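# Reorient a pinched screw hook within the hand

## Task

The screw hook starts pinched by its shank between the thumb and index finger. Rotate it inside the hand until its orientation relative to the hand matches the two goal pictures. Only this hand may touch it; the wrist camera, its bracket and the arm's last link count as the hand. The task fails if the hook touches anything else or leaves the hand. To finish, keep the hook still in the hand for a moment with the palm facing straight down and no hand motor reading "moving", then declare completion. The hook must be gripped firmly at the end or the task fails.

## Robot and tools

Robot: one arm in a physics simulator with a five-finger right hand worked by six motors. Nothing may be knocked off the table.

Frames. Results report poses in the scene frame. Its origin is on the table top under the arm's base, +z is up, and +y is to the left when looking along +x. Position is in metres and orientation is a wxyz quaternion. The hand point sits 0.05 m in front of the palm, where the index pad meets the thumb tip in a pinch. Its axes: +z runs along the straight fingers, +y points out of the palm, and +x runs across the palm away from the thumb. A bracket on the little-finger side of the wrist sticks out and can collide with things. The arm has little room to pull back (-z) or to turn about +y, and small turns shift the hand point slightly.

The row. Every motion command is a single row of 14 numbers, each in [-1, 1], in this order: dx, dy, dz, rx, ry, rz, little, ring, middle, index, thumb_bend, thumb_turn, force_limit, speed.
- dx..rz are an offset, not a pose. They are measured from the hand point's pose in the most recent result that showed it, or from the current pose if no result has shown it yet, or in later calls within the same reply. They are expressed in the hand point's own axes, and 1.0 means 0.6 m or 180 degrees. rx, ry, rz together form one rotation vector. All zeros drive the hand back to that reference pose, so zeros do not mean 'wait'.
- little, ring, middle, index are absolute finger targets: +1 straight, -1 curled fully into the palm. thumb_bend: +1 straight, -1 fully bent. thumb_turn: +1 beside the palm, -1 in front of it. A pinch is roughly index -0.22, thumb_bend -0.75, thumb_turn -0.57.
- force_limit maps linearly from about 0 N at -1 to 10 N at +1 of fingertip force (15 N for the two thumb motors). A closing motor stops at that load. An opening motor ignores it.
- speed maps linearly from nearly zero at -1 to full speed at +1. At full speed a finger's whole travel takes 0.6 s.

Tools.
- execute_actions {"actions": [...], "pictures": bool}. The list holds at most one item.
  - An empty list just returns the state.
  - {"rows": [[14 numbers], ...], "steps": n} runs up to 15 control steps of 1/30 s each. Each row is applied for one step, and the last row repeats if there are fewer rows than steps. Every row is an offset from the same reference pose, not from the previous row.
  - {"steps": n} (up to 300) waits, counting from the last result, so your reply time is included.
- move {"target": row, "speed": m/s 0.002-0.5 (default 0.25; turning limited to twice that in rad/s), "stop_force": N 5-24 optional}. It follows a straight path for 0.5-10 s toward the offset pose, and the hand values are sent at the start. The path does not avoid obstacles, and faster contact hits harder. The arm is stiff, so even a small overshoot past a firm contact can fault. stop_force ends the path when the push against the motion rises that much. It needs slow speed to be gentle, is unreliable on moves that rotate, and should be left out when backing away from contact. The result adds a 'move:' line: done, contact, off_target, moving, held or fault, plus limits (paced = pose clipped; held = steps blocked) and the distance from target.
- wait {"seconds": 0-10} lets time pass without sending anything new.
- zoom_image {"camera": "cam_high" or "cam_wrist", "region": [x0, y0, x1, y1]} in pixels, at most 504x504, origin top-left. It gives a closer look at the latest image.
- show_instructions {} shows the reference (goal) images.


Motion details. Each step clips the commanded pose to within 100 mm and 16 degrees of the measured pose. Position takes priority over orientation, and the arm lags about 0.17 s behind commands. After an action the arm goes on only to the last clipped pose, so check the reported pose and send the rest.

Finger motors. A motor starts only when its target changes by 0.01 or more. It runs until it reaches the target or its closing load hits force_limit, then locks, holding at least 15 N. A blocked motor reads 'moving' for the expected duration, then 'stalled'.
- Resending the same numbers keeps the grip.
- To tighten, raise force_limit and send a target more closed than hand_measured. To loosen, send a target more open than hand_measured.
- For gentle closing use speed -0.9 or lower.

Result lines.
- The state line gives pose and velocities. Wrist force and torque are in end-effector axes, noisy with offsets up to about 3.5 N, and saturate near 30 N; 'no reading' is normal at the start.
- hand_measured, hand_stopped_by (moving, target, force, stalled, fault) and hand_load_n (positive = pushed open) list six values in motor order. A lost grip shows as loads near 0.
- 'Hand target' is the pose currently being driven to. HELD marks steps where your row was not fully sent, and 'pose unreachable' means the clearance check intervened.
- MOTOR HOT warns at 70 °C; 85 °C brakes the arm for a while.

Avoid faults and shocks. A joint torque over its limit (wrist joints 8.01 N m, elbow 24.9, shoulder 48), or an outside force of 150 N, stops the arm for 10 s. Also avoid dropping the hook, letting it touch anything but the hand, hard pushes and slams. Cameras: cam_high and cam_wrist, both 504x504, sent with every execute_actions result unless pictures is false.

Each tool is called by a JSON object that holds its "api" and its "payload", one argument or row to a line.

Reference images:

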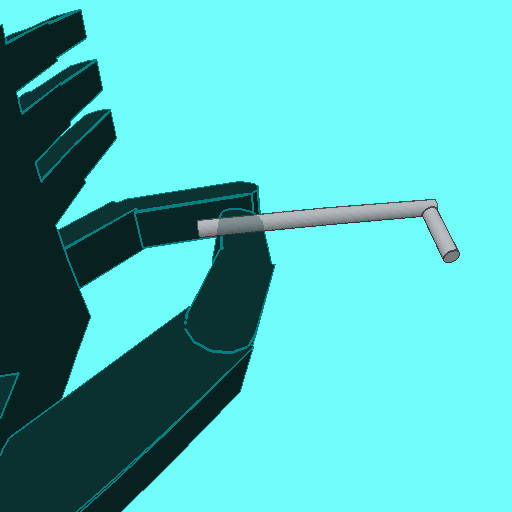

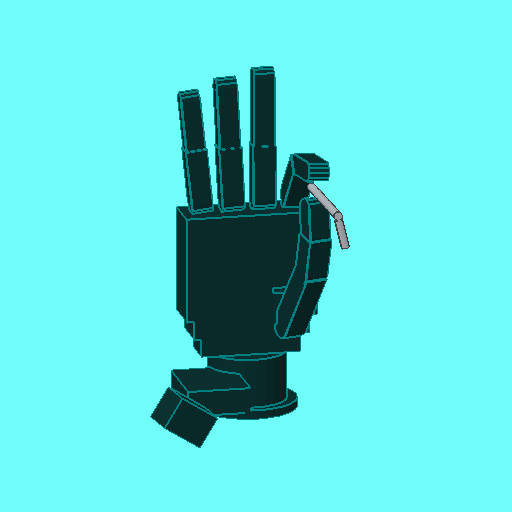

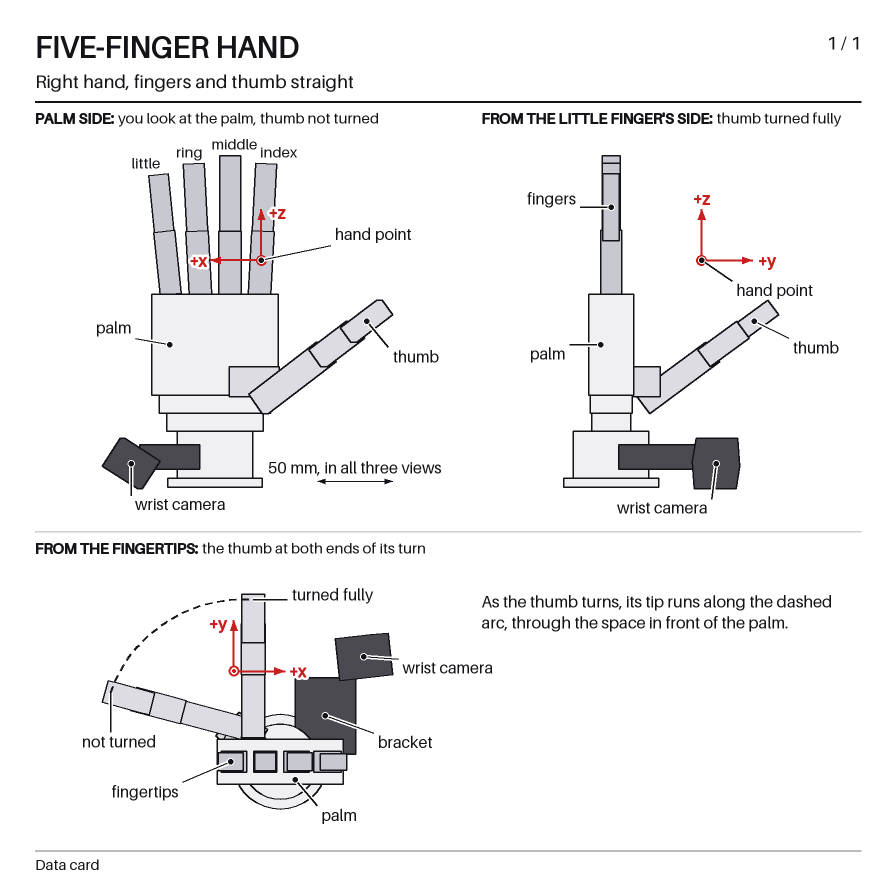

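## Session

{"api": "execute_actions", "payload": {
  "actions": []
}}

Scene clock: 0.00 s of 4500.00 s.
end_effector_position=(+0.4636, -0.0237, +0.3009) hand_measured=(+1.000, +1.000, +1.000, -0.148, -0.750, -0.550) hand_load_n=(+0.0, +0.0, +0.0, +5.5, +0.5, +0.0) hand_stopped_by=(target, target, target, target, target, target) hand_force_limit=0.00 hand_speed=-0.80 end_effector_quat_wxyz=(+0.409, -0.421, +0.561, -0.584) end_effector_velocity=(+0.000, -0.000, -0.000) end_effector_angular_velocity=(-0.000, -0.000, -0.000)
Joint positions: [-0.475 -1.401  2.244 -3.999 -1.362 -0.025]
Joint velocities: [-0.     0.001 -0.    -0.001  0.    -0.   ]
Motor temperatures (°C, as the motors report them): [32 31 27 39 36 30]
Wrist force (N, on the end effector, along its own x y z axes, offset not removed): no reading
Wrist torque (N m, same axes, about the end effector's origin, offset not removed): no reading
Hand target: +0.464, -0.024, +0.301; +0.409, -0.421, +0.561, -0.584

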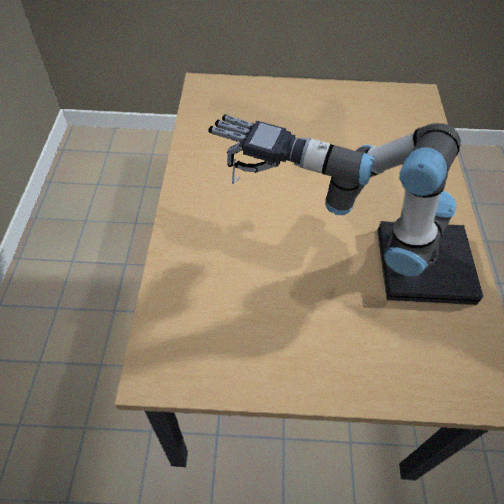

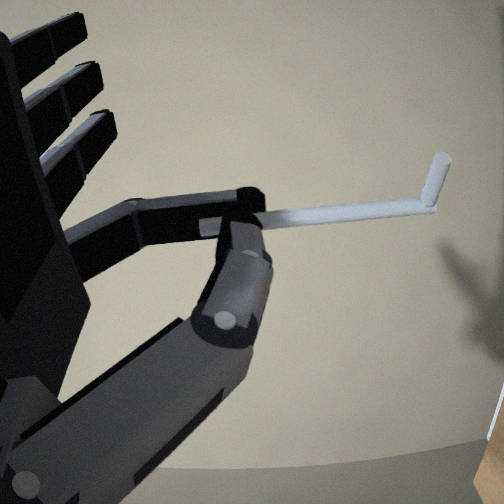

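{"api": "zoom_image", "payload": {
  "camera": "cam_wrist",
  "region": [130, 120, 382, 372]
}}

{"api": "zoom_image", "payload": {
  "camera": "cam_high",
  "region": [170, 80, 330, 240]
}}

Region (130, 120, 382, 372) of cam_wrist's 504x504 image, scaled by 2.000, with more detail than that image has.

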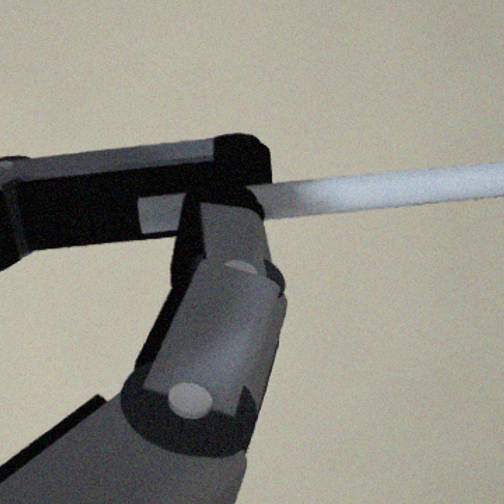

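Region (170, 80, 330, 240) of cam_high's 504x504 image, scaled by 3.150, with more detail than that image has.

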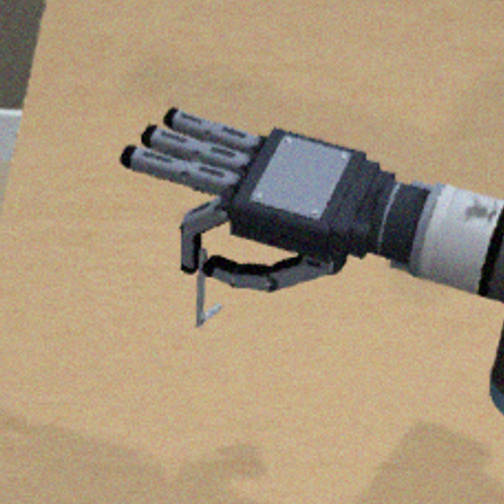

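{"api": "execute_actions", "payload": {
  "actions": [
    {"rows": [[0,0,0,0,0,0,1,1,1,-0.30,-0.75,-0.53,0.2,-0.8],[0,0,0,0,0,0,1,1,1,-0.32,-0.75,-0.53,0.2,-0.8],[0,0,0,0,0,0,1,1,1,-0.34,-0.75,-0.51,0.2,-0.8],[0,0,0,0,0,0,1,1,1,-0.36,-0.75,-0.51,0.2,-0.8],[0,0,0,0,0,0,1,1,1,-0.38,-0.75,-0.49,0.2,-0.8],[0,0,0,0,0,0,1,1,1,-0.40,-0.75,-0.49,0.2,-0.8],[0,0,0,0,0,0,1,1,1,-0.42,-0.75,-0.47,0.2,-0.8],[0,0,0,0,0,0,1,1,1,-0.44,-0.75,-0.47,0.2,-0.8],[0,0,0,0,0,0,1,1,1,-0.46,-0.75,-0.47,0.2,-0.8],[0,0,0,0,0,0,1,1,1,-0.48,-0.75,-0.47,0.2,-0.8]], "steps": 12}
  ]
}}

Scene clock: 120.40 s of 4500.00 s.
end_effector_position=(+0.4636, -0.0237, +0.3009) hand_measured=(+1.000, +1.000, +1.000, -0.156, -0.748, -0.470) hand_load_n=(+0.0, +0.0, +0.0, +8.5, +2.5, -0.5) hand_stopped_by=(target, target, target, force, target, moving) hand_force_limit=0.20 hand_speed=-0.80 end_effector_quat_wxyz=(+0.409, -0.421, +0.561, -0.584) end_effector_velocity=(+0.000, -0.000, -0.000) end_effector_angular_velocity=(+0.001, +0.001, -0.001)
Joint positions: [-0.475 -1.401  2.244 -3.999 -1.362 -0.025]
Joint velocities: [-0.001  0.001  0.    -0.     0.     0.   ]
Motor temperatures (°C, as the motors report them): [32 31 27 39 36 30]
Wrist force (N, on the end effector, along its own x y z axes, offset not removed): [0.4 0.4 0.9]
Wrist torque (N m, same axes, about the end effector's origin, offset not removed): [-0.03 -0.07 0.11]
Hand target: +0.464, -0.024, +0.301; +0.409, -0.421, +0.561, -0.584
Off the commanded pose: 0.000 m, 0 deg.
Steps of this call (steps 1 to 90: nothing new was sent; then 117.00 s passed at rest; steps 91 to 102: all 12 steps of this action). Readings (end_effector_position | what the end effector reports):
91: (+0.4636, -0.0237, +0.3009) | hand_measured=(+1.000, +1.000, +1.000, -0.148, -0.750, -0.550) hand_load_n=(+0.0, +0.0, +0.0, +5.5, +0.5, +0.0) hand_stopped_by=(target, target, target, moving, target, moving) hand_force_limit=0.20 hand_speed=-0.80
92: (+0.4636, -0.0237, +0.3009) | hand_measured=(+1.000, +1.000, +1.000, -0.148, -0.750, -0.550) hand_load_n=(+0.0, +0.0, +0.0, +5.5, +0.5, +0.0) hand_stopped_by=(target, target, target, moving, target, moving) hand_force_limit=0.20 hand_speed=-0.80
94: (+0.4636, -0.0237, +0.3009) | hand_measured=(+1.000, +1.000, +1.000, -0.156, -0.750, -0.542) hand_load_n=(+0.0, +0.0, +0.0, +8.5, +1.0, +0.0) hand_stopped_by=(target, target, target, force, target, moving) hand_force_limit=0.20 hand_speed=-0.80
98: (+0.4636, -0.0237, +0.3009) | hand_measured=(+1.000, +1.000, +1.000, -0.156, -0.750, -0.504) hand_load_n=(+0.0, +0.0, +0.0, +8.0, +1.5, +0.0) hand_stopped_by=(target, target, target, force, target, moving) hand_force_limit=0.20 hand_speed=-0.80
102: the state above

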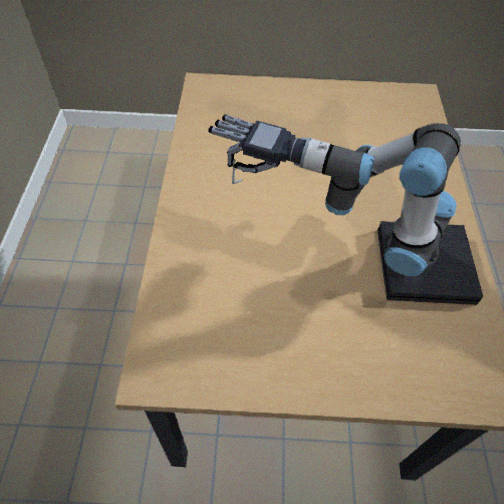

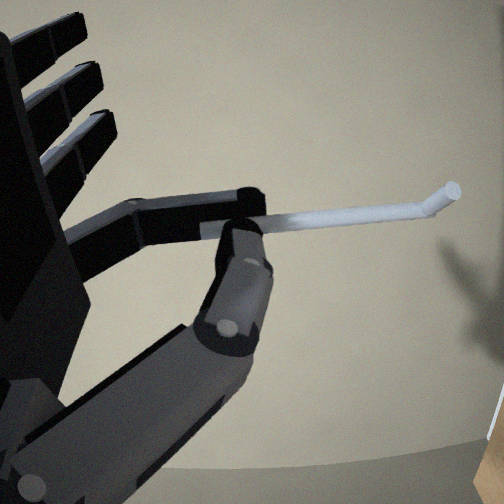

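{"api": "execute_actions", "payload": {
  "actions": [
    {"rows": [[0,0,0,0,0,0,1,1,1,-0.50,-0.75,-0.45,0.2,-0.8],[0,0,0,0,0,0,1,1,1,-0.52,-0.75,-0.45,0.2,-0.8],[0,0,0,0,0,0,1,1,1,-0.54,-0.75,-0.43,0.2,-0.8],[0,0,0,0,0,0,1,1,1,-0.56,-0.75,-0.43,0.2,-0.8],[0,0,0,0,0,0,1,1,1,-0.58,-0.75,-0.41,0.2,-0.8],[0,0,0,0,0,0,1,1,1,-0.60,-0.75,-0.41,0.2,-0.8],[0,0,0,0,0,0,1,1,1,-0.62,-0.75,-0.41,0.2,-0.8],[0,0,0,0,0,0,1,1,1,-0.64,-0.75,-0.41,0.2,-0.8]], "steps": 10}
  ]
}}

Scene clock: 133.70 s of 4500.00 s.
end_effector_position=(+0.4636, -0.0237, +0.3009) hand_measured=(+1.000, +1.000, +1.000, -0.156, -0.748, -0.410) hand_load_n=(+0.0, +0.0, +0.0, +8.5, +3.5, -0.5) hand_stopped_by=(target, target, target, force, target, moving) hand_force_limit=0.20 hand_speed=-0.80 end_effector_quat_wxyz=(+0.409, -0.421, +0.561, -0.584) end_effector_velocity=(+0.000, +0.001, -0.000) end_effector_angular_velocity=(+0.001, +0.001, +0.001)
Joint positions: [-0.475 -1.401  2.244 -3.999 -1.362 -0.025]
Joint velocities: [ 0.001  0.001 -0.001  0.     0.     0.   ]
Motor temperatures (°C, as the motors report them): [32 31 27 39 36 30]
Wrist force (N, on the end effector, along its own x y z axes, offset not removed): [0.6 1.9 1.0]
Wrist torque (N m, same axes, about the end effector's origin, offset not removed): [0.21 -0.10 0.12]
Hand target: +0.464, -0.024, +0.301; +0.409, -0.421, +0.561, -0.584
Off the commanded pose: 0.000 m, 0 deg.
Steps of this call (steps 1 to 90: nothing new was sent; then 9.97 s passed at rest; steps 91 to 100: all 10 steps of this action). Readings (end_effector_position | what the end effector reports):
91: (+0.4636, -0.0237, +0.3009) | hand_measured=(+1.000, +1.000, +1.000, -0.156, -0.748, -0.470) hand_load_n=(+0.0, +0.0, +0.0, +8.5, +2.5, -0.5) hand_stopped_by=(target, target, target, force, target, moving) hand_force_limit=0.20 hand_speed=-0.80
92: (+0.4636, -0.0237, +0.3009) | hand_measured=(+1.000, +1.000, +1.000, -0.156, -0.748, -0.470) hand_load_n=(+0.0, +0.0, +0.0, +8.5, +2.5, -0.5) hand_stopped_by=(target, target, target, force, target, moving) hand_force_limit=0.20 hand_speed=-0.80
94: (+0.4636, -0.0237, +0.3009) | hand_measured=(+1.000, +1.000, +1.000, -0.156, -0.748, -0.462) hand_load_n=(+0.0, +0.0, +0.0, +8.5, +2.5, -0.5) hand_stopped_by=(target, target, target, force, target, moving) hand_force_limit=0.20 hand_speed=-0.80
98: (+0.4636, -0.0237, +0.3009) | hand_measured=(+1.000, +1.000, +1.000, -0.156, -0.748, -0.424) hand_load_n=(+0.0, +0.0, +0.0, +8.5, +3.0, -0.5) hand_stopped_by=(target, target, target, force, target, moving) hand_force_limit=0.20 hand_speed=-0.80
100: the state above

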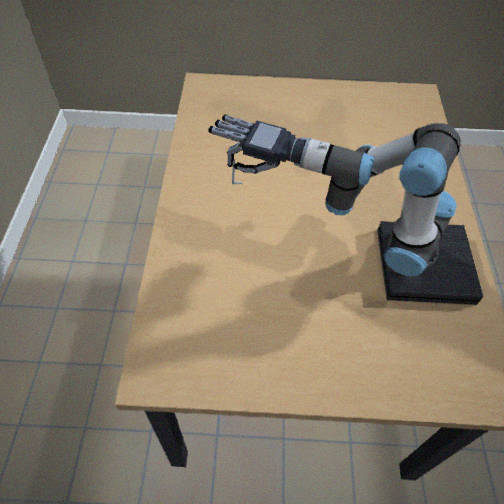

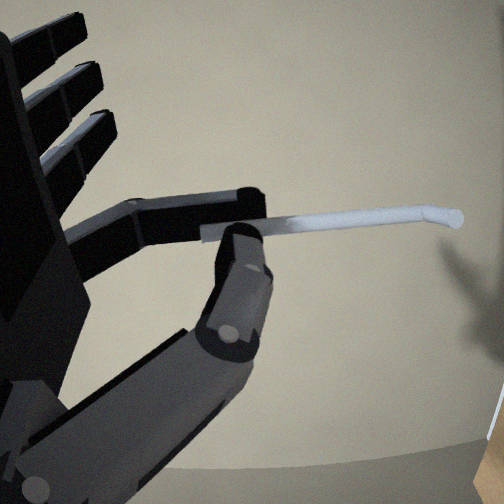

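{"api": "execute_actions", "payload": {
  "actions": [
    {"rows": [[0,0,0,0,0,0,1,1,1,-0.66,-0.75,-0.39,0.2,-0.8],[0,0,0,0,0,0,1,1,1,-0.68,-0.75,-0.39,0.2,-0.8],[0,0,0,0,0,0,1,1,1,-0.70,-0.75,-0.37,0.2,-0.8],[0,0,0,0,0,0,1,1,1,-0.72,-0.75,-0.37,0.2,-0.8],[0,0,0,0,0,0,1,1,1,-0.74,-0.75,-0.35,0.2,-0.8],[0,0,0,0,0,0,1,1,1,-0.76,-0.75,-0.35,0.2,-0.8],[0,0,0,0,0,0,1,1,1,-0.78,-0.75,-0.35,0.2,-0.8],[0,0,0,0,0,0,1,1,1,-0.80,-0.75,-0.35,0.2,-0.8]], "steps": 10}
  ]
}}

Scene clock: 144.23 s of 4500.00 s.
end_effector_position=(+0.4636, -0.0237, +0.3009) hand_measured=(+1.000, +1.000, +1.000, -0.156, -0.748, -0.350) hand_load_n=(+0.0, +0.0, +0.0, +8.5, +4.5, -0.5) hand_stopped_by=(target, target, target, force, target, moving) hand_force_limit=0.20 hand_speed=-0.80 end_effector_quat_wxyz=(+0.409, -0.421, +0.561, -0.584) end_effector_velocity=(+0.000, -0.000, -0.000) end_effector_angular_velocity=(+0.000, +0.000, -0.000)
Joint positions: [-0.475 -1.401  2.244 -3.999 -1.362 -0.025]
Joint velocities: [-0.     0.001 -0.    -0.001 -0.     0.   ]
Motor temperatures (°C, as the motors report them): [32 31 27 39 36 30]
Wrist force (N, on the end effector, along its own x y z axes, offset not removed): [-0.2 0.9 1.0]
Wrist torque (N m, same axes, about the end effector's origin, offset not removed): [-0.03 0.05 0.04]
Hand target: +0.464, -0.024, +0.301; +0.409, -0.421, +0.561, -0.584
Off the commanded pose: 0.000 m, 0 deg.
Steps of this call (steps 1 to 90: nothing new was sent; then 7.20 s passed at rest; steps 91 to 100: all 10 steps of this action). Readings (end_effector_position | what the end effector reports):
91: (+0.4636, -0.0237, +0.3009) | hand_measured=(+1.000, +1.000, +1.000, -0.156, -0.748, -0.410) hand_load_n=(+0.0, +0.0, +0.0, +8.5, +3.5, -0.5) hand_stopped_by=(target, target, target, force, target, moving) hand_force_limit=0.20 hand_speed=-0.80
92: (+0.4636, -0.0237, +0.3009) | hand_measured=(+1.000, +1.000, +1.000, -0.156, -0.748, -0.410) hand_load_n=(+0.0, +0.0, +0.0, +8.5, +3.5, -0.5) hand_stopped_by=(target, target, target, force, target, moving) hand_force_limit=0.20 hand_speed=-0.80
94: (+0.4636, -0.0237, +0.3009) | hand_measured=(+1.000, +1.000, +1.000, -0.156, -0.748, -0.402) hand_load_n=(+0.0, +0.0, +0.0, +8.5, +3.5, -0.5) hand_stopped_by=(target, target, target, force, target, moving) hand_force_limit=0.20 hand_speed=-0.80
98: (+0.4636, -0.0237, +0.3009) | hand_measured=(+1.000, +1.000, +1.000, -0.156, -0.748, -0.364) hand_load_n=(+0.0, +0.0, +0.0, +8.5, +4.0, -0.5) hand_stopped_by=(target, target, target, force, target, moving) hand_force_limit=0.20 hand_speed=-0.80
100: the state above

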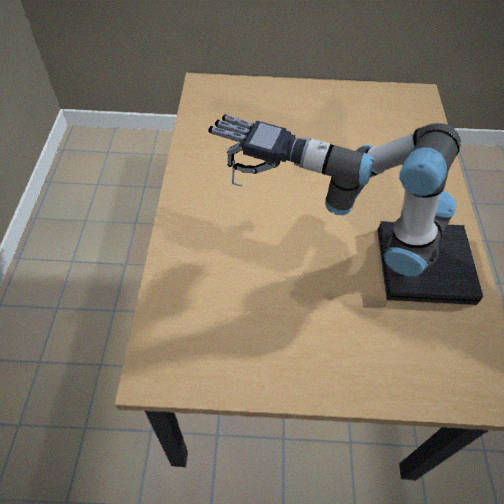

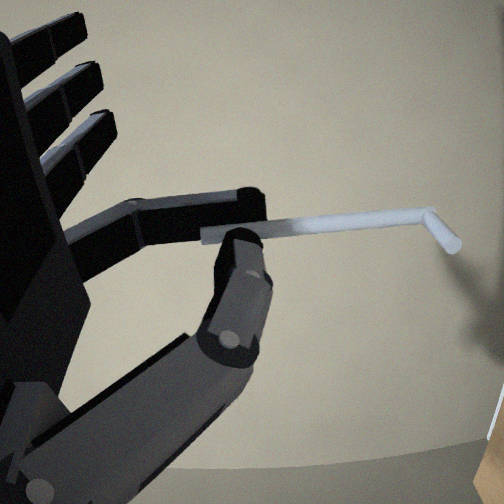

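{"api": "execute_actions", "payload": {
  "actions": [
    {"rows": [[0,0,0,0,0,0,1,1,1,-0.82,-0.75,-0.33,0.2,-0.8],[0,0,0,0,0,0,1,1,1,-0.84,-0.75,-0.33,0.2,-0.8],[0,0,0,0,0,0,1,1,1,-0.86,-0.75,-0.31,0.2,-0.8],[0,0,0,0,0,0,1,1,1,-0.88,-0.75,-0.31,0.2,-0.8],[0,0,0,0,0,0,1,1,1,-0.90,-0.75,-0.31,0.2,-0.8],[0,0,0,0,0,0,1,1,1,-0.92,-0.75,-0.31,0.2,-0.8]], "steps": 8}
  ]
}}

Scene clock: 153.17 s of 4500.00 s.
end_effector_position=(+0.4636, -0.0237, +0.3009) hand_measured=(+1.000, +1.000, +1.000, -0.156, -0.748, -0.310) hand_load_n=(+0.0, +0.0, +0.0, +8.5, +5.0, -1.0) hand_stopped_by=(target, target, target, force, target, moving) hand_force_limit=0.20 hand_speed=-0.80 end_effector_quat_wxyz=(+0.409, -0.421, +0.561, -0.584) end_effector_velocity=(-0.000, -0.000, +0.000) end_effector_angular_velocity=(+0.000, +0.000, -0.001)
Joint positions: [-0.475 -1.401  2.244 -3.999 -1.362 -0.025]
Joint velocities: [-0.001 -0.001  0.     0.001  0.     0.   ]
Motor temperatures (°C, as the motors report them): [32 31 27 39 36 30]
Wrist force (N, on the end effector, along its own x y z axes, offset not removed): [1.3 0.9 2.7]
Wrist torque (N m, same axes, about the end effector's origin, offset not removed): [-0.07 -0.25 0.15]
Hand target: +0.464, -0.024, +0.301; +0.409, -0.421, +0.561, -0.584
Off the commanded pose: 0.000 m, 0 deg.
Steps of this call (steps 1 to 90: nothing new was sent; then 5.67 s passed at rest; steps 91 to 98: all 8 steps of this action). Readings (end_effector_position | what the end effector reports):
91: (+0.4636, -0.0237, +0.3009) | hand_measured=(+1.000, +1.000, +1.000, -0.156, -0.748, -0.350) hand_load_n=(+0.0, +0.0, +0.0, +8.5, +4.5, -0.5) hand_stopped_by=(target, target, target, force, target, moving) hand_force_limit=0.20 hand_speed=-0.80
92: (+0.4636, -0.0237, +0.3009) | hand_measured=(+1.000, +1.000, +1.000, -0.156, -0.748, -0.350) hand_load_n=(+0.0, +0.0, +0.0, +8.5, +4.5, -0.5) hand_stopped_by=(target, target, target, force, target, moving) hand_force_limit=0.20 hand_speed=-0.80
94: (+0.4636, -0.0237, +0.3009) | hand_measured=(+1.000, +1.000, +1.000, -0.156, -0.748, -0.342) hand_load_n=(+0.0, +0.0, +0.0, +8.5, +4.5, -0.5) hand_stopped_by=(target, target, target, force, target, moving) hand_force_limit=0.20 hand_speed=-0.80
98: the state above

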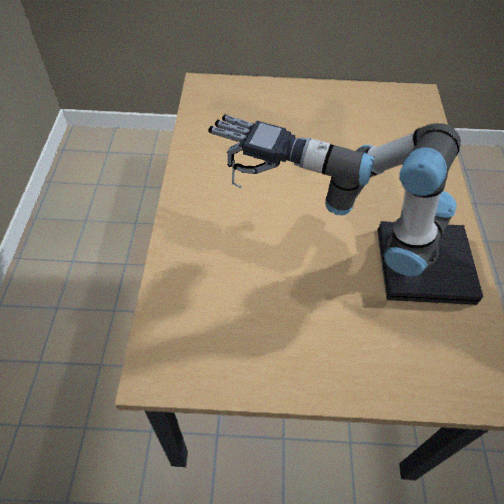

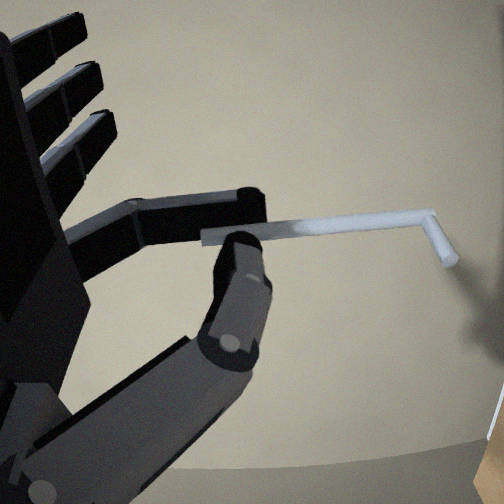

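{"api": "zoom_image", "payload": {
  "camera": "cam_wrist",
  "region": [380, 160, 504, 284]
}}

Region (380, 160, 504, 284) of cam_wrist's 504x504 image, scaled by 4.065, with more detail than that image has.

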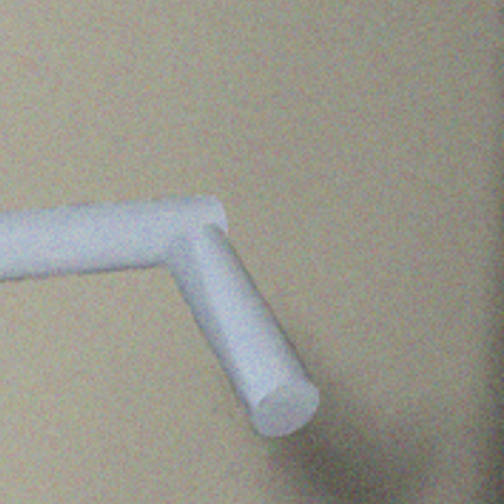

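{"api": "execute_actions", "payload": {
  "actions": [
    {"rows": [[0,0,0,0,0,0,1,1,1,-0.94,-0.75,-0.29,0.2,-0.8],[0,0,0,0,0,0,1,1,1,-0.96,-0.75,-0.29,0.2,-0.8],[0,0,0,0,0,0,1,1,1,-0.98,-0.75,-0.29,0.2,-0.8],[0,0,0,0,0,0,1,1,1,-1.0,-0.75,-0.29,0.2,-0.8]], "steps": 6}
  ]
}}

Scene clock: 175.83 s of 4500.00 s.
end_effector_position=(+0.4636, -0.0237, +0.3009) hand_measured=(+1.000, +1.000, +1.000, -0.156, -0.748, -0.290) hand_load_n=(+0.0, +0.0, +0.0, +8.5, +5.0, -1.0) hand_stopped_by=(target, target, target, force, target, moving) hand_force_limit=0.20 hand_speed=-0.80 end_effector_quat_wxyz=(+0.409, -0.421, +0.561, -0.584) end_effector_velocity=(-0.000, +0.000, +0.001) end_effector_angular_velocity=(-0.001, -0.001, +0.000)
Joint positions: [-0.475 -1.401  2.244 -3.999 -1.362 -0.025]
Joint velocities: [ 0.    -0.002 -0.     0.    -0.    -0.   ]
Motor temperatures (°C, as the motors report them): [32 31 27 39 36 30]
Wrist force (N, on the end effector, along its own x y z axes, offset not removed): [0.0 3.9 1.2]
Wrist torque (N m, same axes, about the end effector's origin, offset not removed): [0.49 0.02 0.10]
Hand target: +0.464, -0.024, +0.301; +0.409, -0.421, +0.561, -0.584
Off the commanded pose: 0.000 m, 0 deg.
Steps of this call (steps 1 to 90: nothing new was sent; then 19.47 s passed at rest; steps 91 to 96: all 6 steps of this action). Readings (end_effector_position | what the end effector reports):
91: (+0.4636, -0.0237, +0.3009) | hand_measured=(+1.000, +1.000, +1.000, -0.156, -0.748, -0.310) hand_load_n=(+0.0, +0.0, +0.0, +8.5, +5.0, -1.0) hand_stopped_by=(target, target, target, force, target, moving) hand_force_limit=0.20 hand_speed=-0.80
92: (+0.4636, -0.0237, +0.3009) | hand_measured=(+1.000, +1.000, +1.000, -0.156, -0.748, -0.310) hand_load_n=(+0.0, +0.0, +0.0, +8.5, +5.0, -1.0) hand_stopped_by=(target, target, target, force, target, moving) hand_force_limit=0.20 hand_speed=-0.80
94: (+0.4636, -0.0237, +0.3009) | hand_measured=(+1.000, +1.000, +1.000, -0.156, -0.748, -0.302) hand_load_n=(+0.0, +0.0, +0.0, +8.5, +5.0, -0.5) hand_stopped_by=(target, target, target, force, target, moving) hand_force_limit=0.20 hand_speed=-0.80
96: the state above

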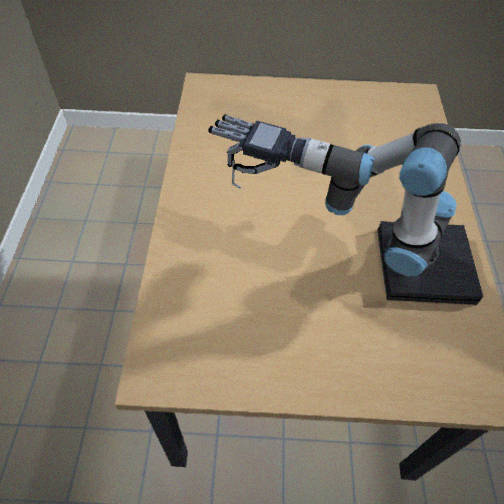

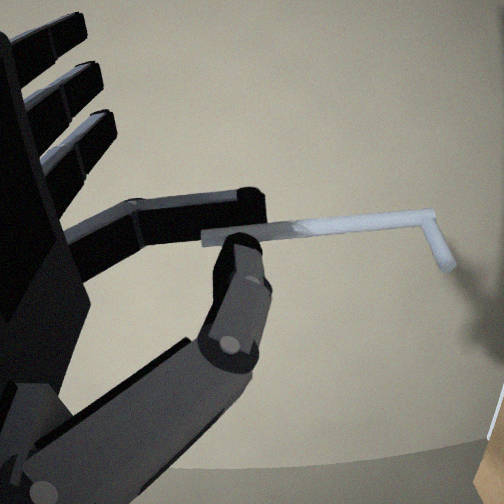

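{"api": "zoom_image", "payload": {
  "camera": "cam_wrist",
  "region": [380, 160, 504, 284]
}}

Region (380, 160, 504, 284) of cam_wrist's 504x504 image, scaled by 4.065, with more detail than that image has.

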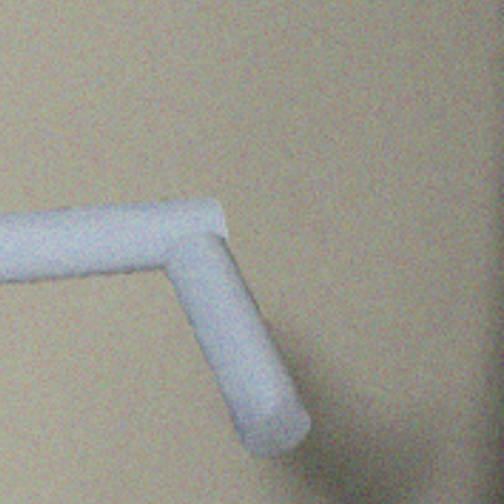

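{"api": "wait", "payload": {
  "seconds": 1.0
}}

Scene clock: 185.97 s of 4500.00 s.
end_effector_position=(+0.4636, -0.0237, +0.3009) hand_measured=(+1.000, +1.000, +1.000, -0.156, -0.748, -0.290) hand_load_n=(+0.0, +0.0, +0.0, +8.5, +5.0, -1.0) hand_stopped_by=(target, target, target, force, target, target) hand_force_limit=0.20 hand_speed=-0.80 end_effector_quat_wxyz=(+0.409, -0.421, +0.561, -0.584) end_effector_velocity=(-0.000, -0.000, -0.000) end_effector_angular_velocity=(+0.000, +0.001, -0.000)
Joint positions: [-0.475 -1.401  2.244 -3.999 -1.362 -0.025]
Joint velocities: [-0.    -0.     0.     0.001 -0.     0.   ]
Motor temperatures (°C, as the motors report them): [32 31 27 39 36 30]
Wrist force (N, on the end effector, along its own x y z axes, offset not removed): [1.4 0.2 1.9]
Wrist torque (N m, same axes, about the end effector's origin, offset not removed): [-0.16 -0.25 0.13]
Hand target: +0.464, -0.024, +0.301; +0.409, -0.421, +0.561, -0.584
Off the commanded pose: 0.000 m, 0 deg.
Steps of this call (steps 1 to 90: nothing new was sent; then 7.13 s passed at rest). Readings (end_effector_position | what the end effector reports):
1: (+0.4636, -0.0237, +0.3009) | hand_measured=(+1.000, +1.000, +1.000, -0.156, -0.748, -0.290) hand_load_n=(+0.0, +0.0, +0.0, +8.5, +5.0, -1.0) hand_stopped_by=(target, target, target, force, target, moving) hand_force_limit=0.20 hand_speed=-0.80
2: (+0.4636, -0.0237, +0.3009) | hand_measured=(+1.000, +1.000, +1.000, -0.156, -0.748, -0.290) hand_load_n=(+0.0, +0.0, +0.0, +8.5, +5.0, -1.0) hand_stopped_by=(target, target, target, force, target, moving) hand_force_limit=0.20 hand_speed=-0.80
4: (+0.4636, -0.0237, +0.3009) | hand_measured=(+1.000, +1.000, +1.000, -0.156, -0.748, -0.290) hand_load_n=(+0.0, +0.0, +0.0, +8.5, +5.0, -1.0) hand_stopped_by=(target, target, target, force, target, target) hand_force_limit=0.20 hand_speed=-0.80
8: (+0.4636, -0.0237, +0.3009) | hand_measured=(+1.000, +1.000, +1.000, -0.156, -0.748, -0.290) hand_load_n=(+0.0, +0.0, +0.0, +8.5, +5.0, -1.0) hand_stopped_by=(target, target, target, force, target, target) hand_force_limit=0.20 hand_speed=-0.80
90: the state above

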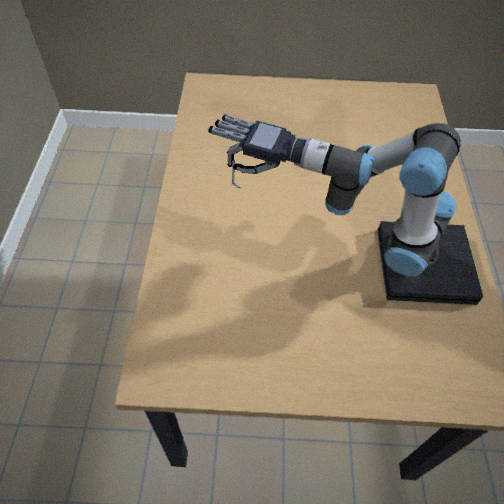

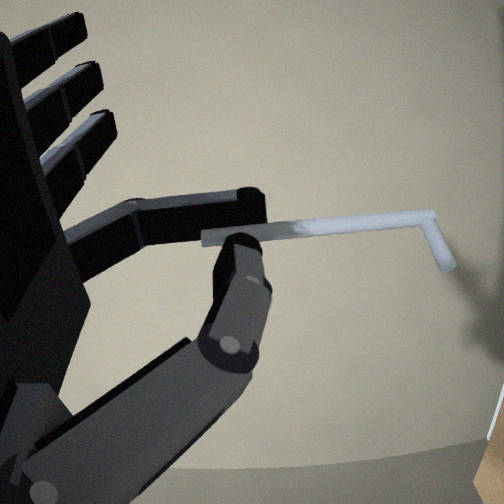

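In the wrist camera view, the screw hook now points the same way as in the goal picture. The palm faces down, the index holds the shank at 8.5 N, and no motor reads "moving". I am done with scene 1.

{"api": "finished_scene", "payload": {
  "scene": 1
}}

The scene is finished: the task was done.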